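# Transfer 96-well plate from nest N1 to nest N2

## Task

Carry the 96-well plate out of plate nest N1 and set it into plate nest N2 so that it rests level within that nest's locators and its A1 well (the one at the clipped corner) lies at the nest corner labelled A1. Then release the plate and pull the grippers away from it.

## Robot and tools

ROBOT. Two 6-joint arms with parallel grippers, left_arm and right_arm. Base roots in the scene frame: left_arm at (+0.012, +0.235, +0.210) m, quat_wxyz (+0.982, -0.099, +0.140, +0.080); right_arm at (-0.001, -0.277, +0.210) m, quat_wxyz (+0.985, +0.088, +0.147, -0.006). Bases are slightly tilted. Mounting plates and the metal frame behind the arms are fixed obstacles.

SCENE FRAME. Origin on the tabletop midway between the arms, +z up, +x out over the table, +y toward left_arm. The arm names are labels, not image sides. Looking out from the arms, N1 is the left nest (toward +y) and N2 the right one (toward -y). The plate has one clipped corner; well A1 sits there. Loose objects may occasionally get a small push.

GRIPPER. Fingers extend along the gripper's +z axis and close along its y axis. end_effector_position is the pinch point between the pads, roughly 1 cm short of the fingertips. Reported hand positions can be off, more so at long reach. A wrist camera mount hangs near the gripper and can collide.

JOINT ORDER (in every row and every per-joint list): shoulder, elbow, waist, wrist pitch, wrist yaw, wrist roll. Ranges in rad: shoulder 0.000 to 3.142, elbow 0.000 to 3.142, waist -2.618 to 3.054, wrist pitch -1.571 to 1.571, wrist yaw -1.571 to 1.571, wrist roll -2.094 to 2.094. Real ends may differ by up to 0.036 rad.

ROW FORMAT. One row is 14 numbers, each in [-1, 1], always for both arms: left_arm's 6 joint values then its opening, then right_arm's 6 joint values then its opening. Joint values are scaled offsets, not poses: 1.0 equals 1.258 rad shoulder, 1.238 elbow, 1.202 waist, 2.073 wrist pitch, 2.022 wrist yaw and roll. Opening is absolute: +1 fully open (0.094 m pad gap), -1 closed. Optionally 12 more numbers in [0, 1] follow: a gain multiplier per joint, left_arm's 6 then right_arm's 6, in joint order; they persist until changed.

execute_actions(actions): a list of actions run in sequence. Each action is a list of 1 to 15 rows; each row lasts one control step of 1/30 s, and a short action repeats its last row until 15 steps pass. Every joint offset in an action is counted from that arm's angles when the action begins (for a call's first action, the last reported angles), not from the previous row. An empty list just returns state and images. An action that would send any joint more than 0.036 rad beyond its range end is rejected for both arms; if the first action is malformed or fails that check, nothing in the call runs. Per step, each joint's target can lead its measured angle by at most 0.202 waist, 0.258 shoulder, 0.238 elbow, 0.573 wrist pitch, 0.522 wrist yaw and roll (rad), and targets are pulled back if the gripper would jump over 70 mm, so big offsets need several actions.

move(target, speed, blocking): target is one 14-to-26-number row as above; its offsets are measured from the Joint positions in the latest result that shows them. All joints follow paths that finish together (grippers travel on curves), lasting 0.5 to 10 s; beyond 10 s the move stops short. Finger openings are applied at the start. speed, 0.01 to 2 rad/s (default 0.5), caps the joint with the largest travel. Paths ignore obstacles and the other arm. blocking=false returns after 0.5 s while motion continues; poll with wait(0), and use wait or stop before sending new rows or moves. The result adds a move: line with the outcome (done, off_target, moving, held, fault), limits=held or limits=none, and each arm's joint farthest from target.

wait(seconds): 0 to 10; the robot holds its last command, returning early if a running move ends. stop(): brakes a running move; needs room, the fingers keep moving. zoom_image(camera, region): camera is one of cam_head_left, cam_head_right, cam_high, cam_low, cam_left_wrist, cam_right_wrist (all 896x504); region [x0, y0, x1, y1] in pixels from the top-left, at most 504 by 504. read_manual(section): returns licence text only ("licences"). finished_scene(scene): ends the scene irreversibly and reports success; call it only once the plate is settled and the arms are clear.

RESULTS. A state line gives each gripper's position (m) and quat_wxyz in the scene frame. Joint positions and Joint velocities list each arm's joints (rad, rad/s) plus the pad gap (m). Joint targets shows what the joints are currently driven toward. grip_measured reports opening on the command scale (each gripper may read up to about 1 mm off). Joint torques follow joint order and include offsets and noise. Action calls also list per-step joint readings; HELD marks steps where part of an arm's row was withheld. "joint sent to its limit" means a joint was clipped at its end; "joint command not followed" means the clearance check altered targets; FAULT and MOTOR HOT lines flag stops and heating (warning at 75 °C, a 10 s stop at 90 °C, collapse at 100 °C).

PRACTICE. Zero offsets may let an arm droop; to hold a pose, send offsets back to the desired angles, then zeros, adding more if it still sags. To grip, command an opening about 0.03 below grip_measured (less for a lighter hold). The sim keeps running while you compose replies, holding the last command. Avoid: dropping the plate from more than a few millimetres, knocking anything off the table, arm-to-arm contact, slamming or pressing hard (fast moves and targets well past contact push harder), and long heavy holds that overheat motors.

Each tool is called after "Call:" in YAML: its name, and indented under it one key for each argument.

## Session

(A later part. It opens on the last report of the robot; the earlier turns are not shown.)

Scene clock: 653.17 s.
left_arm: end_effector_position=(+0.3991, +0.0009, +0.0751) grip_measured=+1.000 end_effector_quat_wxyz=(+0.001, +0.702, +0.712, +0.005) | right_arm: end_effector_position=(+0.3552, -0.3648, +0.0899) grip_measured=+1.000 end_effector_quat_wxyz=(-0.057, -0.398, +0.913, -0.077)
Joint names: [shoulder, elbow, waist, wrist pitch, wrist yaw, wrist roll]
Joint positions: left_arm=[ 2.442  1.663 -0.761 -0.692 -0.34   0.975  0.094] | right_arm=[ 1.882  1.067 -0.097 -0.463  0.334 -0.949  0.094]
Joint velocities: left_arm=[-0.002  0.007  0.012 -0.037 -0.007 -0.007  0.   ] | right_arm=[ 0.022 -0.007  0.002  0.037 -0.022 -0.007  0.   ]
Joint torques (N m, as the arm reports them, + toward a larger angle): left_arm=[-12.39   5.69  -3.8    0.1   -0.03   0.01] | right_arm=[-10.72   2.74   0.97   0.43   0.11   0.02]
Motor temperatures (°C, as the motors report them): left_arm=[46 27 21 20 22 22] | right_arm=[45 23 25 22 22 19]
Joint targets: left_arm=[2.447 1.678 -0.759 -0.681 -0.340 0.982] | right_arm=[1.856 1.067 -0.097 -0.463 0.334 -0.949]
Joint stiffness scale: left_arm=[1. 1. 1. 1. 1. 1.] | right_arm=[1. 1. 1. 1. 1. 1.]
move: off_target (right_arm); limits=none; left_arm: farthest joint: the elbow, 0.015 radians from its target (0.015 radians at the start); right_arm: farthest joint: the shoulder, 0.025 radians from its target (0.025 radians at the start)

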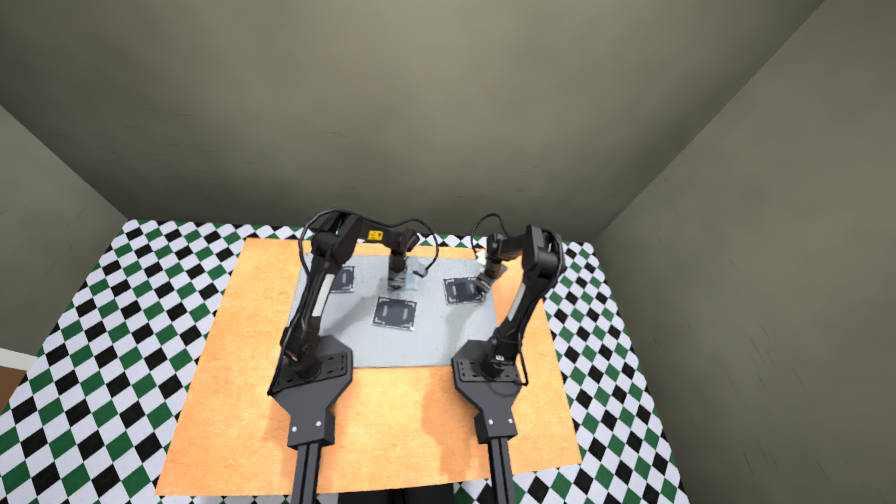

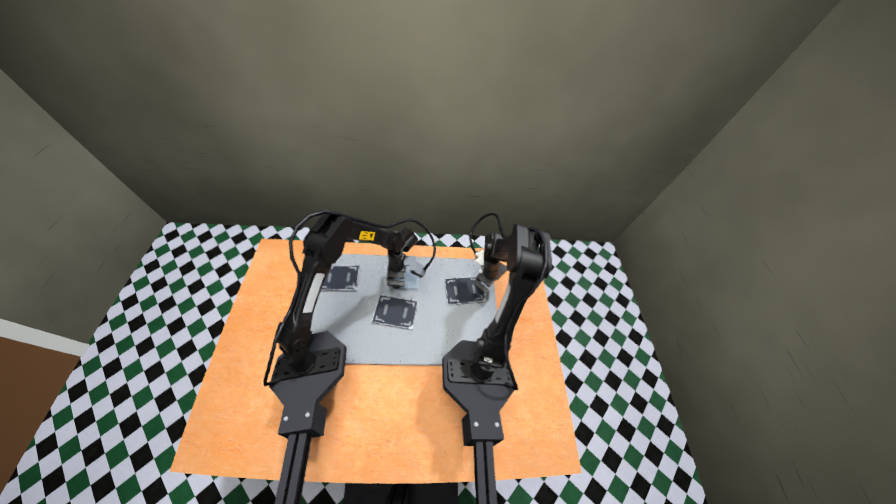

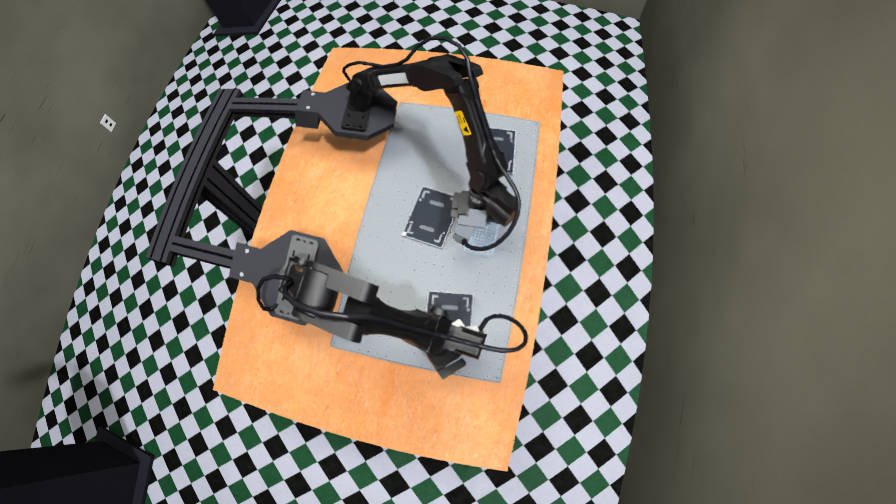

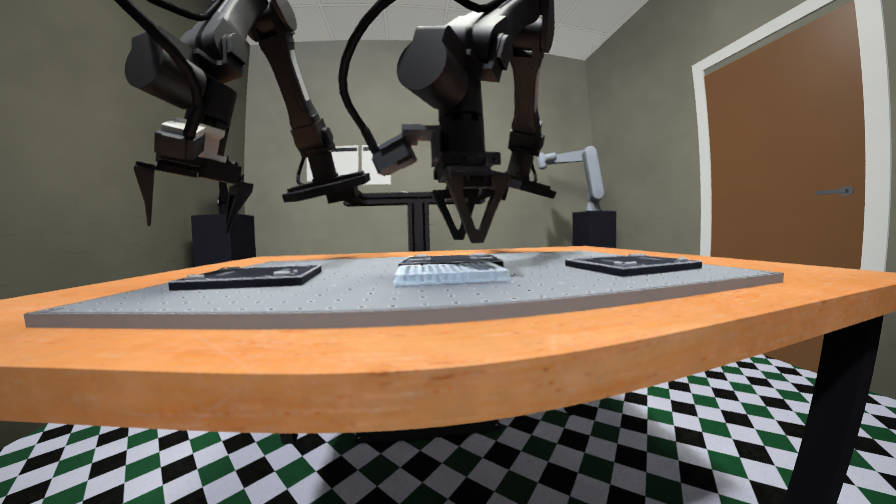

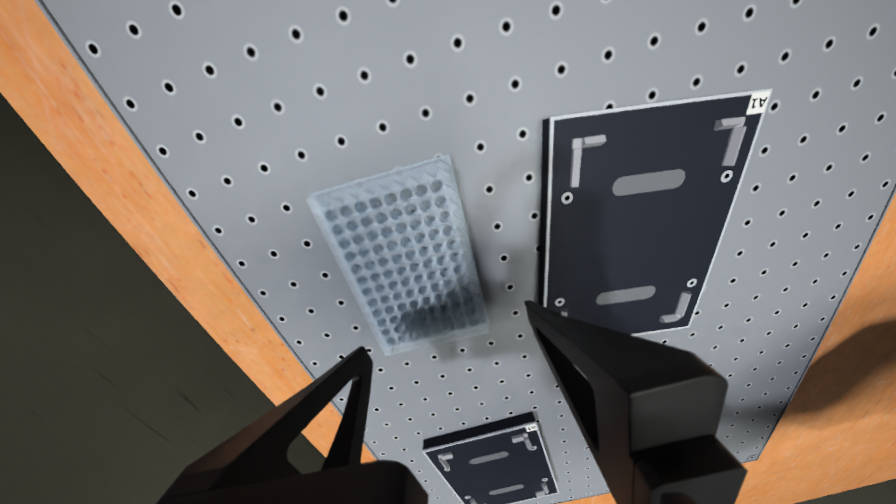

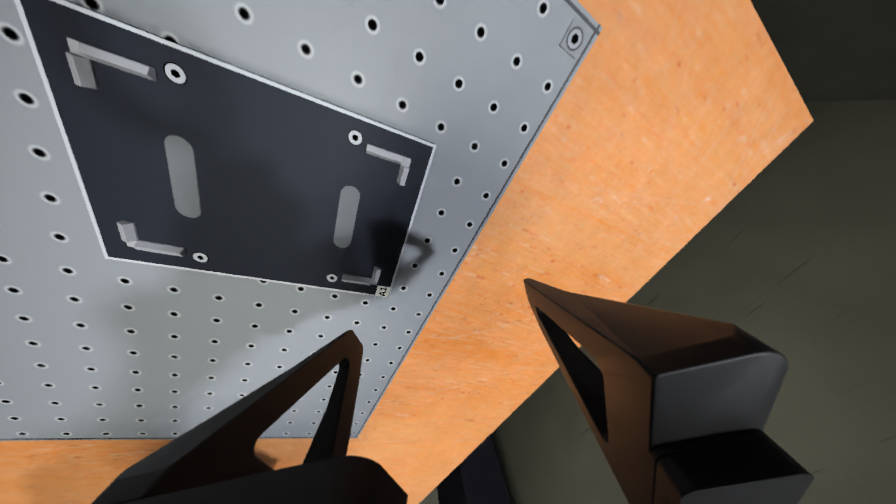

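Call:
move:
  target: [0.072,0.103,-0.029,-0.014,0,-0.015,1.0, -0.02,0,0,0,0,0,1.0]
  speed: 0.2

Scene clock: 707.93 s.
left_arm: end_effector_position=(+0.4054, -0.0186, +0.0631) grip_measured=+1.000 end_effector_quat_wxyz=(+0.005, +0.699, +0.715, +0.005) | right_arm: end_effector_position=(+0.3552, -0.3648, +0.0899) grip_measured=+1.000 end_effector_quat_wxyz=(-0.057, -0.398, +0.913, -0.077)
Joint names: [shoulder, elbow, waist, wrist pitch, wrist yaw, wrist roll]
Joint positions: left_arm=[ 2.526  1.764 -0.778 -0.706 -0.34   0.951  0.094] | right_arm=[ 1.882  1.067 -0.097 -0.463  0.334 -0.949  0.094]
Joint velocities: left_arm=[ 0.012 -0.022  0.012  0.051 -0.007  0.007  0.   ] | right_arm=[-0.002  0.007  0.002  0.037 -0.051  0.007  0.   ]
Joint torques (N m, as the arm reports them, + toward a larger angle): left_arm=[-12.75   6.72  -5.7   -0.12  -0.03  -0.08] | right_arm=[-10.69   2.76   0.96   0.42   0.11   0.03]
Motor temperatures (°C, as the motors report them): left_arm=[47 27 22 20 22 22] | right_arm=[43 23 24 22 22 19]
Joint targets: left_arm=[2.532 1.791 -0.796 -0.721 -0.340 0.945] | right_arm=[1.856 1.067 -0.097 -0.463 0.334 -0.949]
Joint stiffness scale: left_arm=[1. 1. 1. 1. 1. 1.] | right_arm=[1. 1. 1. 1. 1. 1.]
move: off_target (left_arm, right_arm); limits=none; left_arm: farthest joint: the elbow, 0.026 radians from its target (0.127 radians at the start); right_arm: farthest joint: the shoulder, 0.025 radians from its target (0.025 radians at the start)

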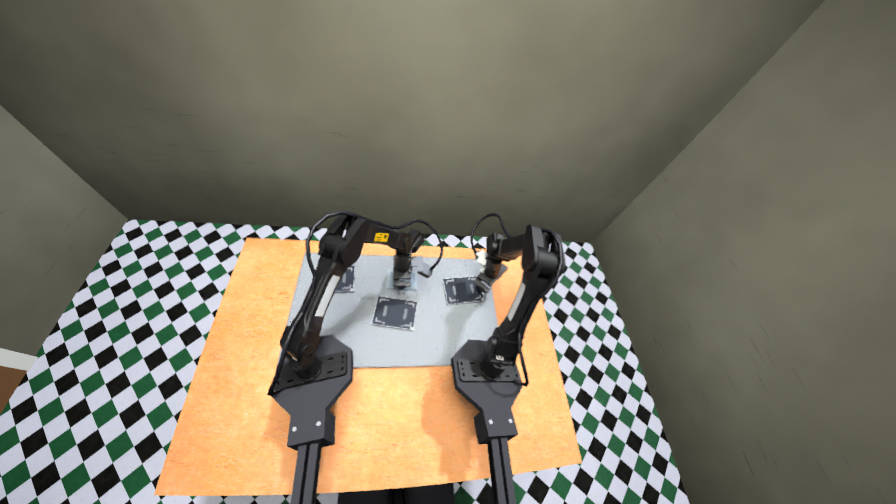

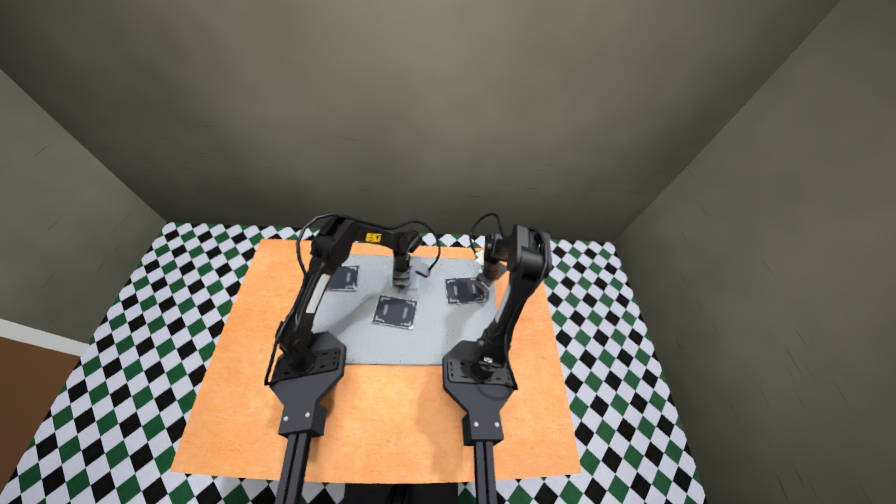

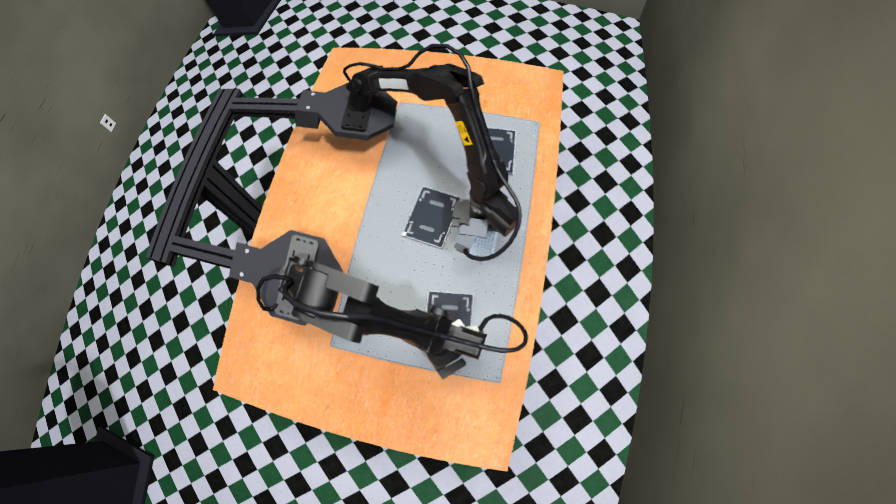

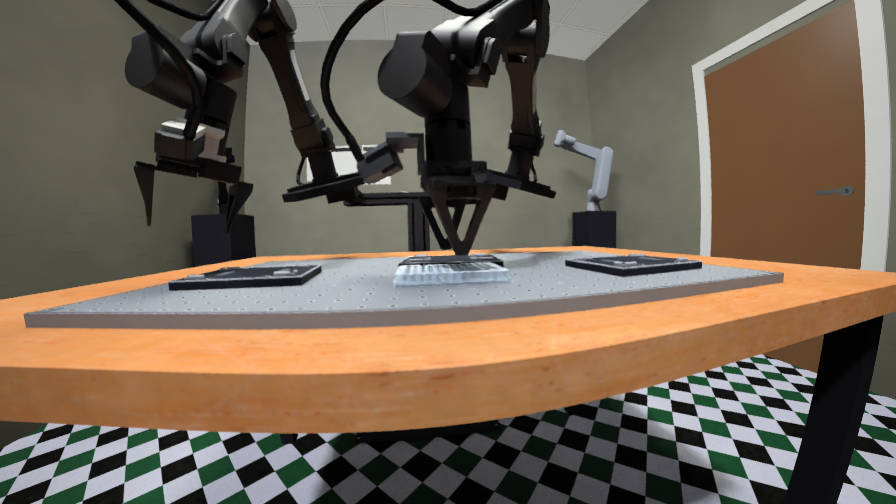

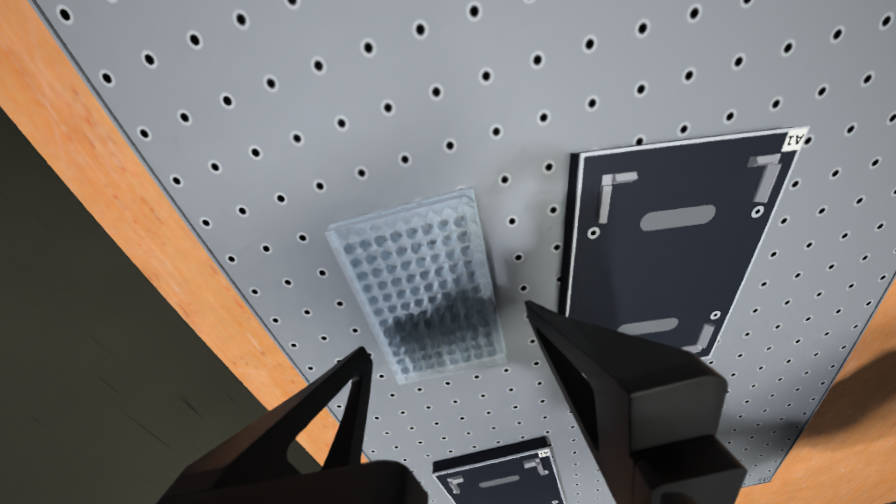

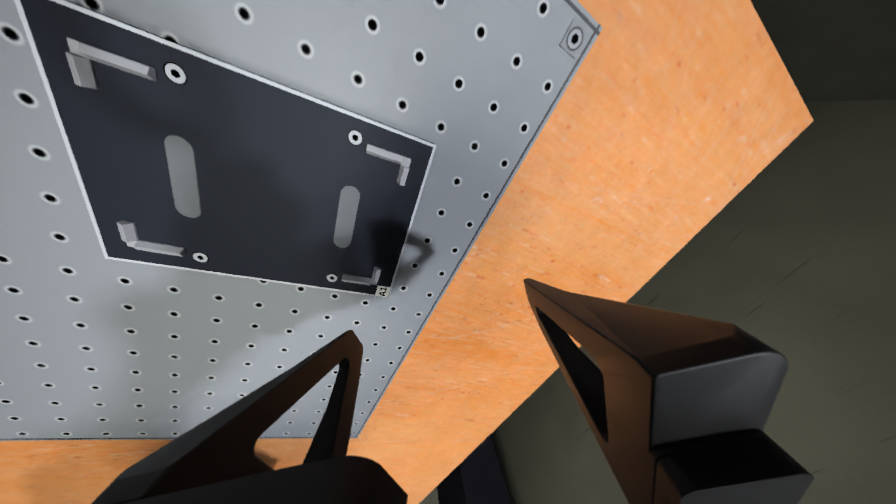

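Call:
execute_actions:
  actions:
    - [[0.002,0.015,0,0.003,0,0,1.0, -0.02,0,0,0,0,0,1.0],[0.004,0.015,0,0.006,0,0,1.0, -0.02,0,0,0,0,0,1.0],[0.006,0.015,0,0.008,0,0,1.0, -0.02,0,0,0,0,0,1.0],[0.008,0.015,0,0.010,0,0,1.0, -0.02,0,0,0,0,0,1.0],[0.010,0.015,0,0.011,0,0,1.0, -0.02,0,0,0,0,0,1.0],[0.012,0.015,0,0.012,0,0,1.0, -0.02,0,0,0,0,0,1.0],[0.014,0.015,0,0.013,0,0,1.0, -0.02,0,0,0,0,0,1.0],[0.016,0.015,0,0.0145,0,0,1.0, -0.02,0,0,0,0,0,1.0],[0.018,0.015,0,0.016,0,0,1.0, -0.02,0,0,0,0,0,1.0],[0.020,0.015,0,0.018,0,0,1.0, -0.02,0,0,0,0,0,1.0],[0.021,0.015,0,0.019,0,0,1.0, -0.02,0,0,0,0,0,1.0],[0.022,0.015,0,0.020,0,0,1.0, -0.02,0,0,0,0,0,1.0]]

Scene clock: 738.70 s.
left_arm: end_effector_position=(+0.4033, -0.0213, +0.0532) grip_measured=+1.000 end_effector_quat_wxyz=(+0.005, +0.699, +0.715, +0.005) | right_arm: end_effector_position=(+0.3552, -0.3648, +0.0899) grip_measured=+1.000 end_effector_quat_wxyz=(-0.057, -0.398, +0.913, -0.077)
Joint names: [shoulder, elbow, waist, wrist pitch, wrist yaw, wrist roll]
Joint positions: left_arm=[ 2.55   1.764 -0.778 -0.681 -0.34   0.951  0.094] | right_arm=[ 1.882  1.067 -0.097 -0.463  0.334 -0.949  0.094]
Joint velocities: left_arm=[ 0.061 -0.002 -0.007  0.051 -0.037 -0.037  0.   ] | right_arm=[-0.007  0.002  0.002 -0.007  0.022 -0.007  0.   ]
Joint torques (N m, as the arm reports them, + toward a larger angle): left_arm=[-13.24   6.    -4.21   0.14  -0.02  -0.04] | right_arm=[-10.76   2.76   0.96   0.43   0.11   0.02]
Motor temperatures (°C, as the motors report them): left_arm=[48 28 23 20 22 22] | right_arm=[43 23 24 22 22 19]
Joint targets: left_arm=[2.553 1.783 -0.778 -0.664 -0.340 0.951] | right_arm=[1.856 1.067 -0.097 -0.463 0.334 -0.949]
Joint stiffness scale: left_arm=[1. 1. 1. 1. 1. 1.] | right_arm=[1. 1. 1. 1. 1. 1.]
Step readings (joint positions):
0: left_arm=[2.526 1.764 -0.778 -0.706 -0.340 0.951] | right_arm=[1.882 1.067 -0.097 -0.463 0.334 -0.949]
1: left_arm=[2.526 1.764 -0.778 -0.706 -0.340 0.951] | right_arm=[1.882 1.067 -0.097 -0.463 0.334 -0.949]
2: left_arm=[2.526 1.764 -0.778 -0.706 -0.340 0.951] | right_arm=[1.882 1.067 -0.097 -0.463 0.334 -0.949]
4: left_arm=[2.526 1.764 -0.778 -0.704 -0.340 0.951] | right_arm=[1.882 1.067 -0.097 -0.463 0.334 -0.949]
8: left_arm=[2.528 1.764 -0.778 -0.695 -0.340 0.951] | right_arm=[1.882 1.067 -0.097 -0.463 0.334 -0.949]
15: Joint positions above

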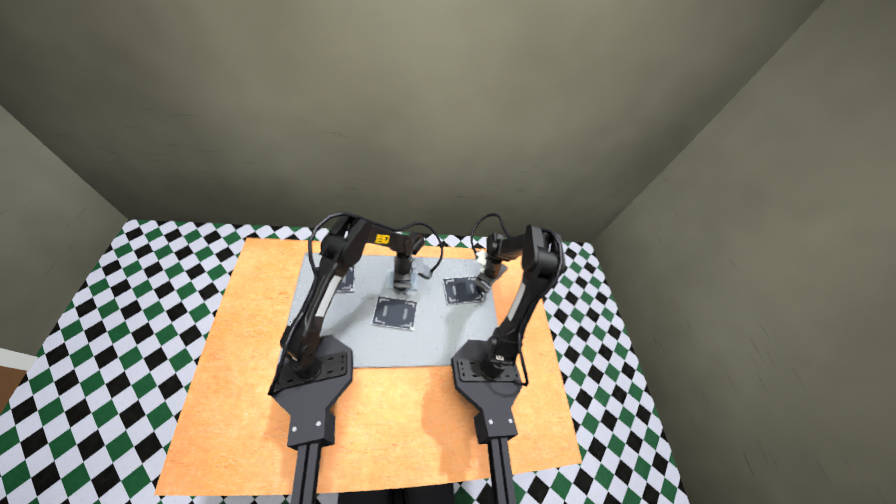

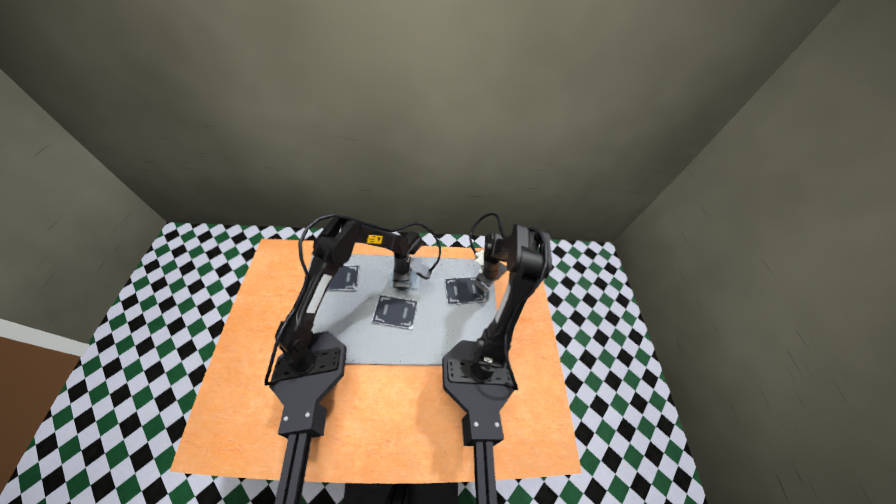

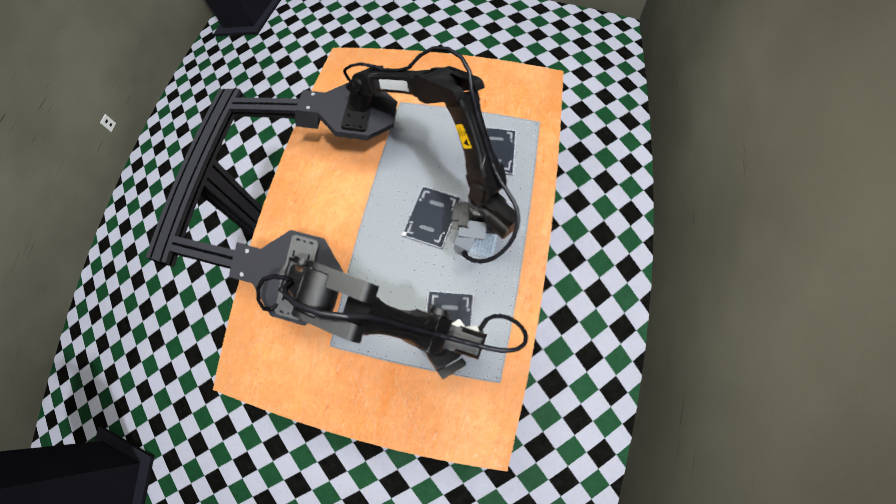

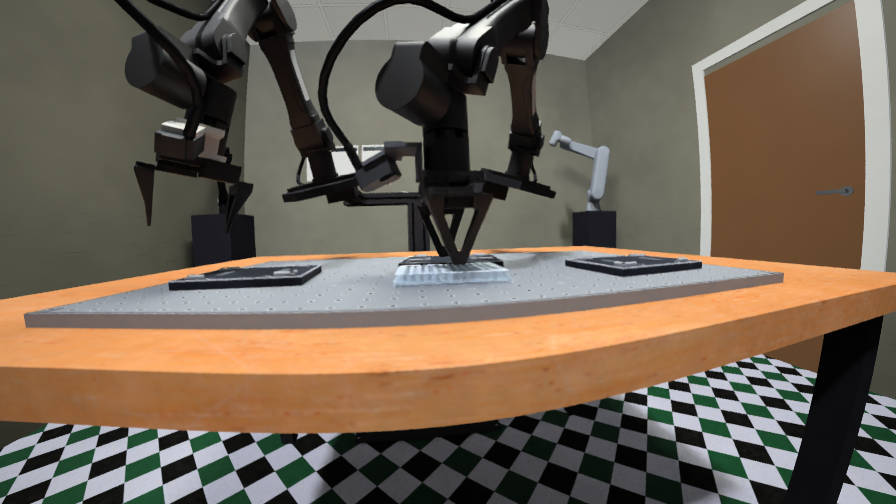

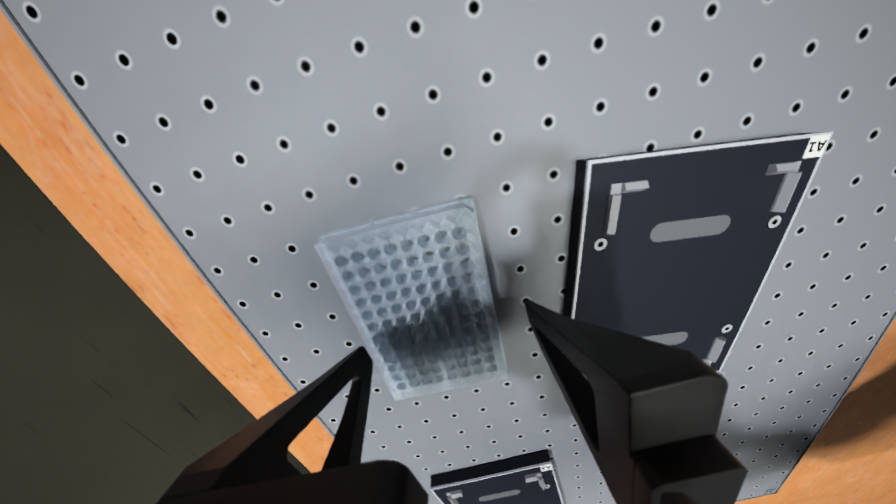

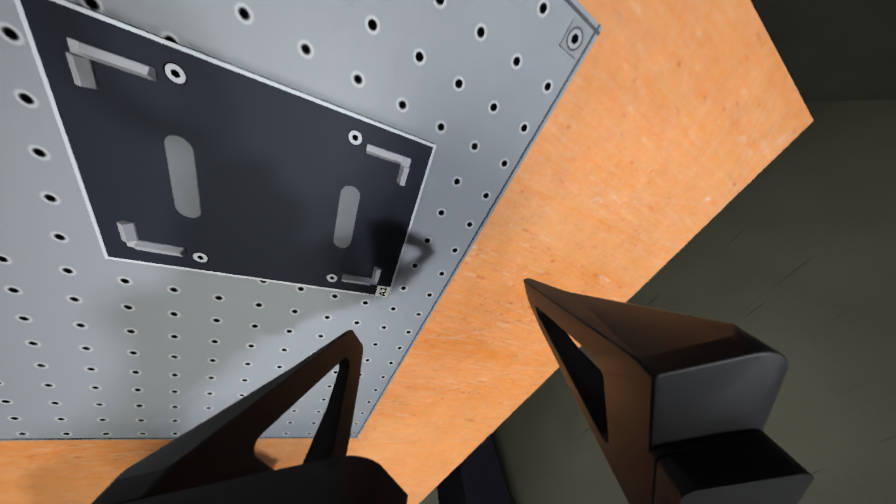

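Call:
zoom_image:
  camera: "cam_high"
  region: [420, 170, 560, 290]

Call:
zoom_image:
  camera: "cam_left_wrist"
  region: [300, 170, 580, 430]

Region (420, 170, 560, 290) of cam_high's 896x504 image, scaled by 3.600, with more detail than that image has; it fills the top 432 rows of this view, and the rest is white.

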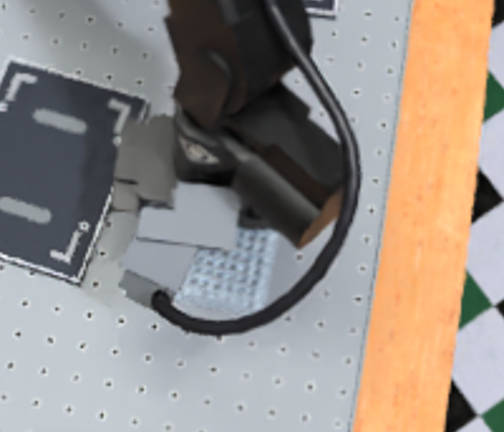

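Region (300, 170, 580, 430) of cam_left_wrist's 896x504 image, scaled by 1.800, with more detail than that image has; it fills the top 468 rows of this view, and the rest is white.

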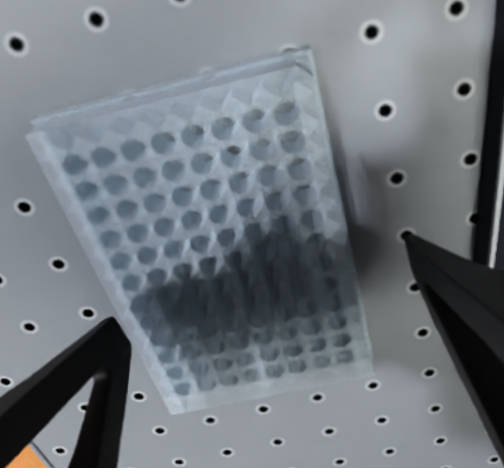

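Call:
zoom_image:
  camera: "cam_head_right"
  region: [350, 230, 470, 320]

Region (350, 230, 470, 320) of cam_head_right's 896x504 image, scaled by 4.200, with more detail than that image has; it fills the top 378 rows of this view, and the rest is white.

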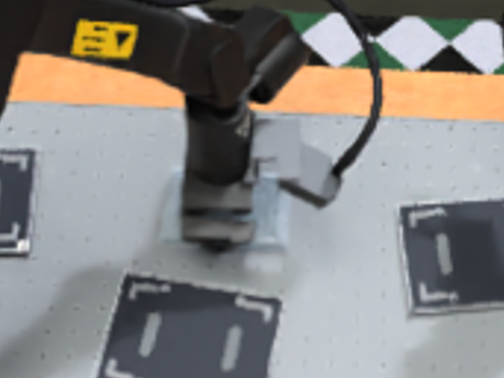

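Call:
execute_actions:
  actions:
    - [[0,0.015,0,0,0,0,1.0, -0.02,0,0,0,0,0,1.0],[0,0.019,0.002,-0.003,0,0,1.0, -0.02,0,0,0,0,0,1.0],[0.001,0.024,0.004,-0.006,0,0,1.0, -0.02,0,0,0,0,0,1.0],[0.004,0.030,0.006,-0.008,0,0.001,1.0, -0.02,0,0,0,0,0,1.0],[0.007,0.035,0.008,-0.010,0,0.002,1.0, -0.02,0,0,0,0,0,1.0],[0.009,0.040,0.009,-0.012,0,0.003,1.0, -0.02,0,0,0,0,0,1.0],[0.012,0.046,0.010,-0.014,0,0.004,1.0, -0.02,0,0,0,0,0,1.0],[0.015,0.051,0.011,-0.015,0,0.004,1.0, -0.02,0,0,0,0,0,1.0],[0.017,0.057,0.012,-0.017,0,0.005,1.0, -0.02,0,0,0,0,0,1.0],[0.020,0.062,0.013,-0.019,0,0.005,1.0, -0.02,0,0,0,0,0,1.0],[0.023,0.067,0.014,-0.021,0,0.006,1.0, -0.02,0,0,0,0,0,1.0],[0.025,0.073,0.015,-0.023,0,0.006,1.0, -0.02,0,0,0,0,0,1.0],[0.028,0.078,0.016,-0.025,0,0.007,1.0, -0.02,0,0,0,0,0,1.0],[0.031,0.084,0.017,-0.027,0,0.007,1.0, -0.02,0,0,0,0,0,1.0],[0.033,0.089,0.017,-0.028,0,0.007,1.0, -0.02,0,0,0,0,0,1.0]]

Call:
wait:
  seconds: 0.5

Scene clock: 810.43 s.
left_arm: end_effector_position=(+0.4199, -0.0213, +0.0537) grip_measured=+1.000 end_effector_quat_wxyz=(+0.012, +0.692, +0.721, +0.007) | right_arm: end_effector_position=(+0.3552, -0.3648, +0.0899) grip_measured=+1.000 end_effector_quat_wxyz=(-0.057, -0.398, +0.913, -0.077)
Joint names: [shoulder, elbow, waist, wrist pitch, wrist yaw, wrist roll]
Joint positions: left_arm=[ 2.577  1.839 -0.761 -0.708 -0.34   0.957  0.094] | right_arm=[ 1.882  1.067 -0.097 -0.463  0.334 -0.949  0.094]
Joint velocities: left_arm=[ 0.11   0.188  0.027 -0.095  0.037  0.007  0.   ] | right_arm=[-0.002 -0.012  0.012 -0.066  0.037  0.007  0.   ]
Joint torques (N m, as the arm reports them, + toward a larger angle): left_arm=[-12.97   6.56  -4.22  -0.13  -0.03   0.01] | right_arm=[-10.71   2.73   0.98   0.44   0.1    0.01]
Motor temperatures (°C, as the motors report them): left_arm=[50 27 22 21 22 22] | right_arm=[43 23 24 21 22 19]
Joint targets: left_arm=[2.591 1.874 -0.758 -0.738 -0.340 0.965] | right_arm=[1.856 1.067 -0.097 -0.463 0.334 -0.949]
Joint stiffness scale: left_arm=[1. 1. 1. 1. 1. 1.] | right_arm=[1. 1. 1. 1. 1. 1.]
Step readings (joint positions):
0: left_arm=[2.552 1.764 -0.778 -0.675 -0.340 0.951] | right_arm=[1.882 1.067 -0.097 -0.463 0.334 -0.949]
1: left_arm=[2.552 1.764 -0.778 -0.675 -0.340 0.951] | right_arm=[1.882 1.067 -0.097 -0.463 0.334 -0.949]
2: left_arm=[2.552 1.764 -0.778 -0.675 -0.340 0.951] | right_arm=[1.882 1.067 -0.097 -0.463 0.334 -0.949]
4: left_arm=[2.552 1.766 -0.778 -0.677 -0.340 0.951] | right_arm=[1.882 1.067 -0.097 -0.463 0.334 -0.949]
8: left_arm=[2.558 1.789 -0.774 -0.689 -0.340 0.952] | right_arm=[1.882 1.067 -0.097 -0.463 0.334 -0.949]
15: Joint positions above

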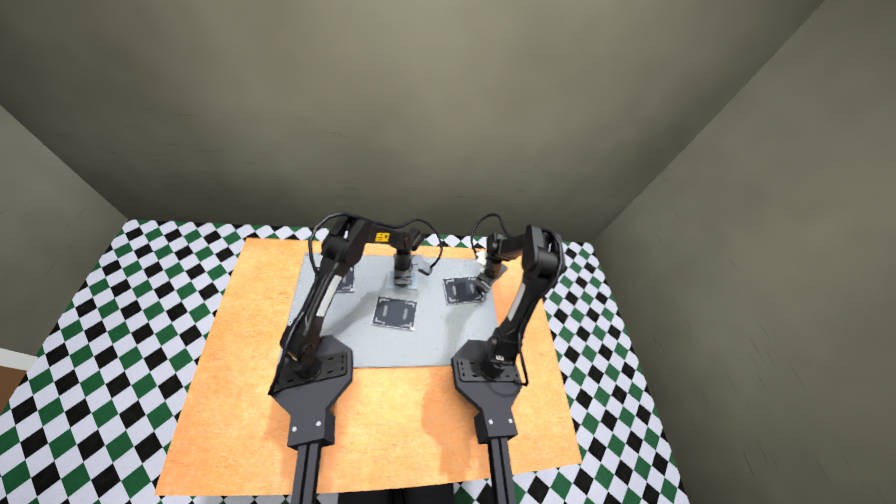

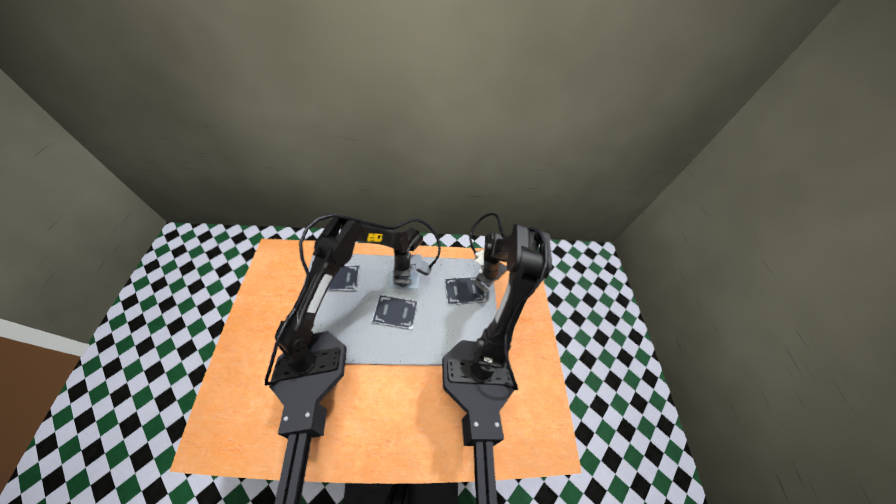

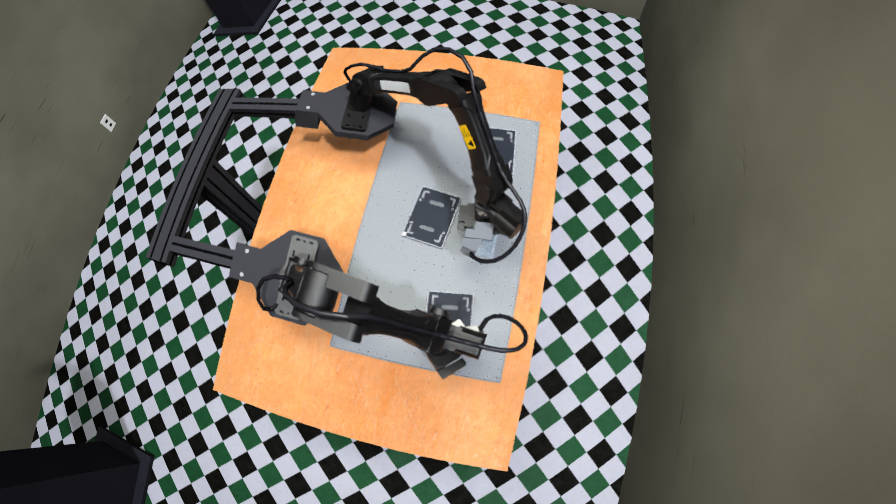

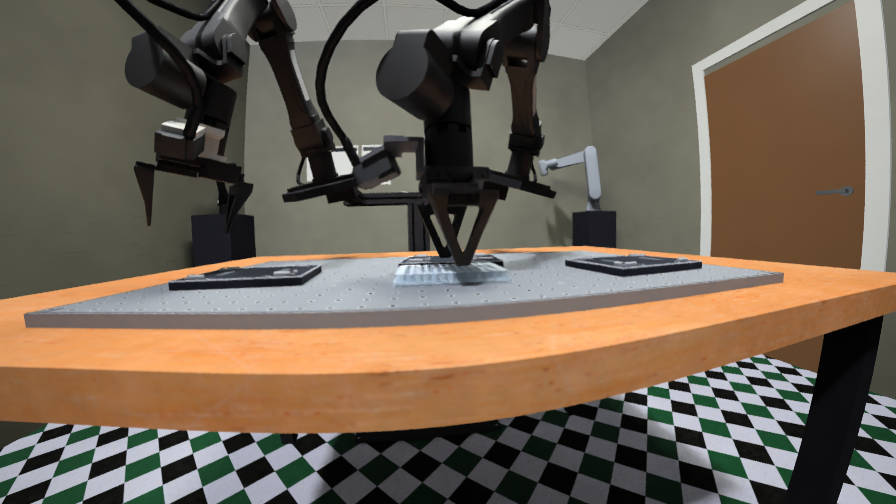

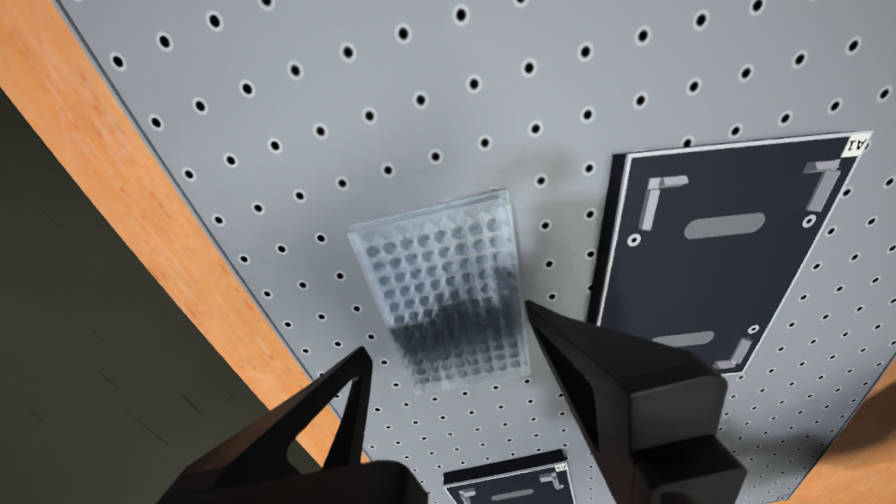

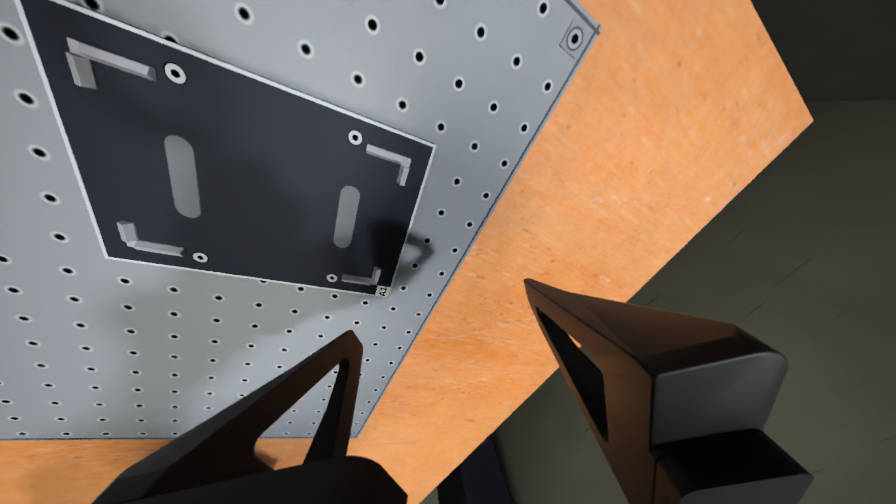

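Scene clock: 810.93 s.
left_arm: end_effector_position=(+0.4182, -0.0196, +0.0515) grip_measured=+1.000 end_effector_quat_wxyz=(+0.005, +0.694, +0.720, +0.006) | right_arm: end_effector_position=(+0.3552, -0.3648, +0.0899) grip_measured=+1.000 end_effector_quat_wxyz=(-0.057, -0.398, +0.913, -0.077)
Joint names: [shoulder, elbow, waist, wrist pitch, wrist yaw, wrist roll]
Joint positions: left_arm=[ 2.586  1.848 -0.759 -0.723 -0.34   0.959  0.094] | right_arm=[ 1.882  1.067 -0.097 -0.463  0.334 -0.949  0.094]
Joint velocities: left_arm=[ 0.007  0.002  0.012  0.007 -0.022 -0.022  0.   ] | right_arm=[-0.017 -0.027 -0.022 -0.037  0.022 -0.022  0.   ]
Joint torques (N m, as the arm reports them, + toward a larger angle): left_arm=[-13.18   6.77  -4.19  -0.14  -0.03   0.02] | right_arm=[-10.75   2.74   0.95   0.43   0.11   0.02]
Motor temperatures (°C, as the motors report them): left_arm=[50 27 22 21 22 22] | right_arm=[43 23 24 21 22 19]
Joint targets: left_arm=[2.592 1.874 -0.758 -0.738 -0.340 0.965] | right_arm=[1.856 1.067 -0.097 -0.463 0.334 -0.949]
Joint stiffness scale: left_arm=[1. 1. 1. 1. 1. 1.] | right_arm=[1. 1. 1. 1. 1. 1.]
wait: 0.50 s; no rest

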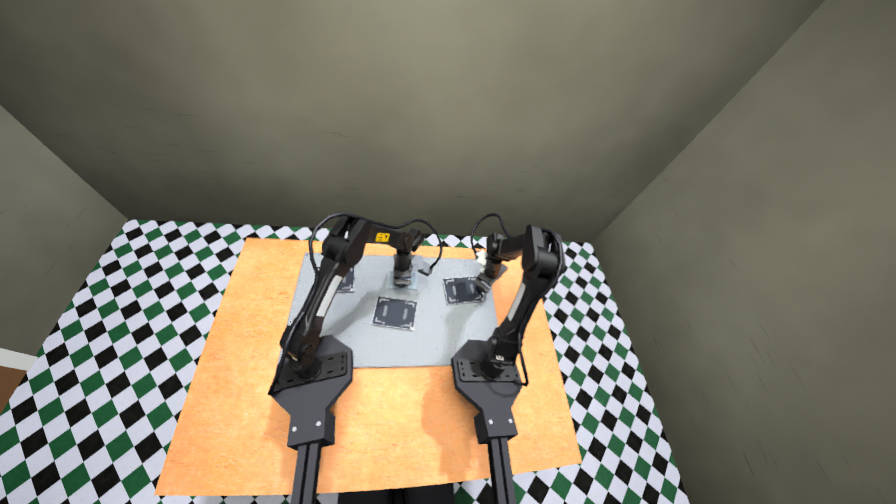

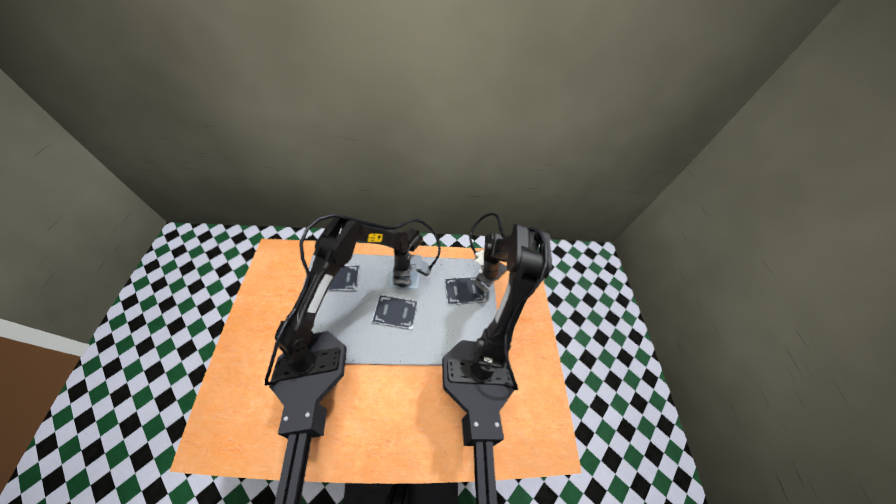

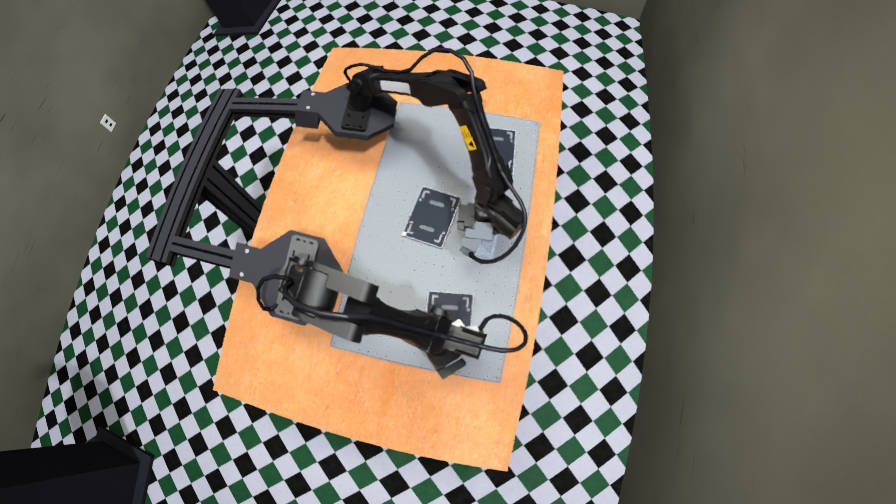

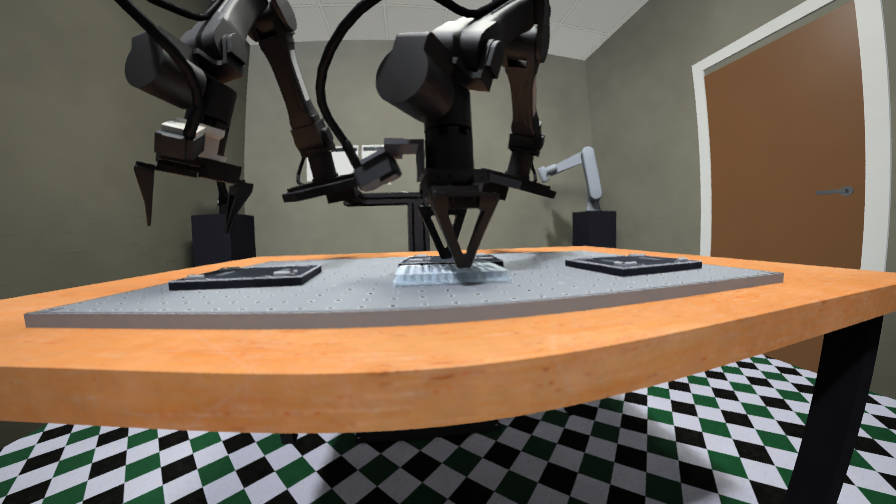

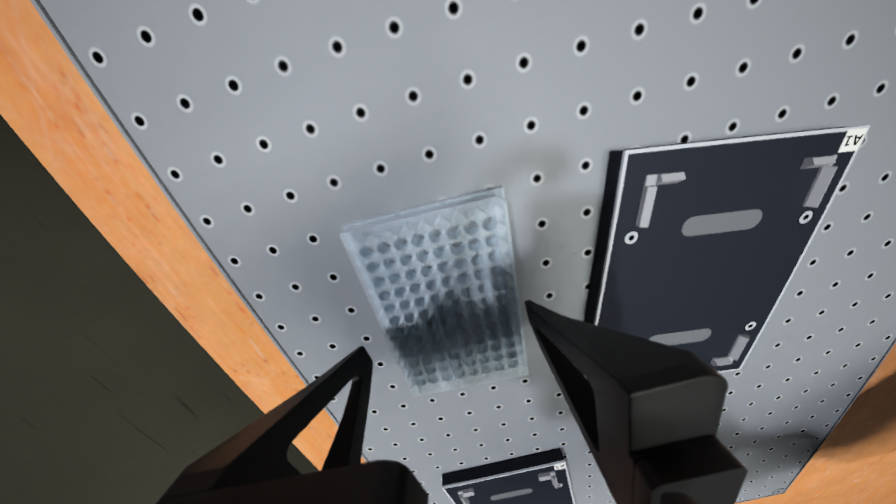

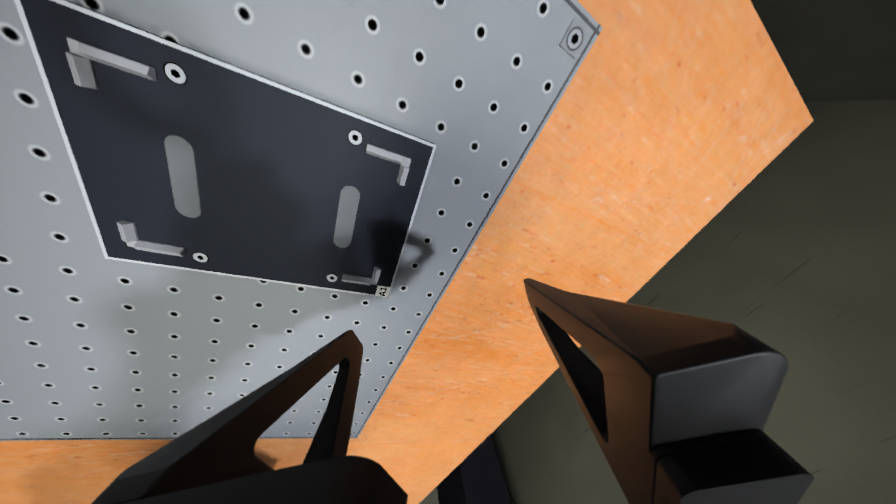

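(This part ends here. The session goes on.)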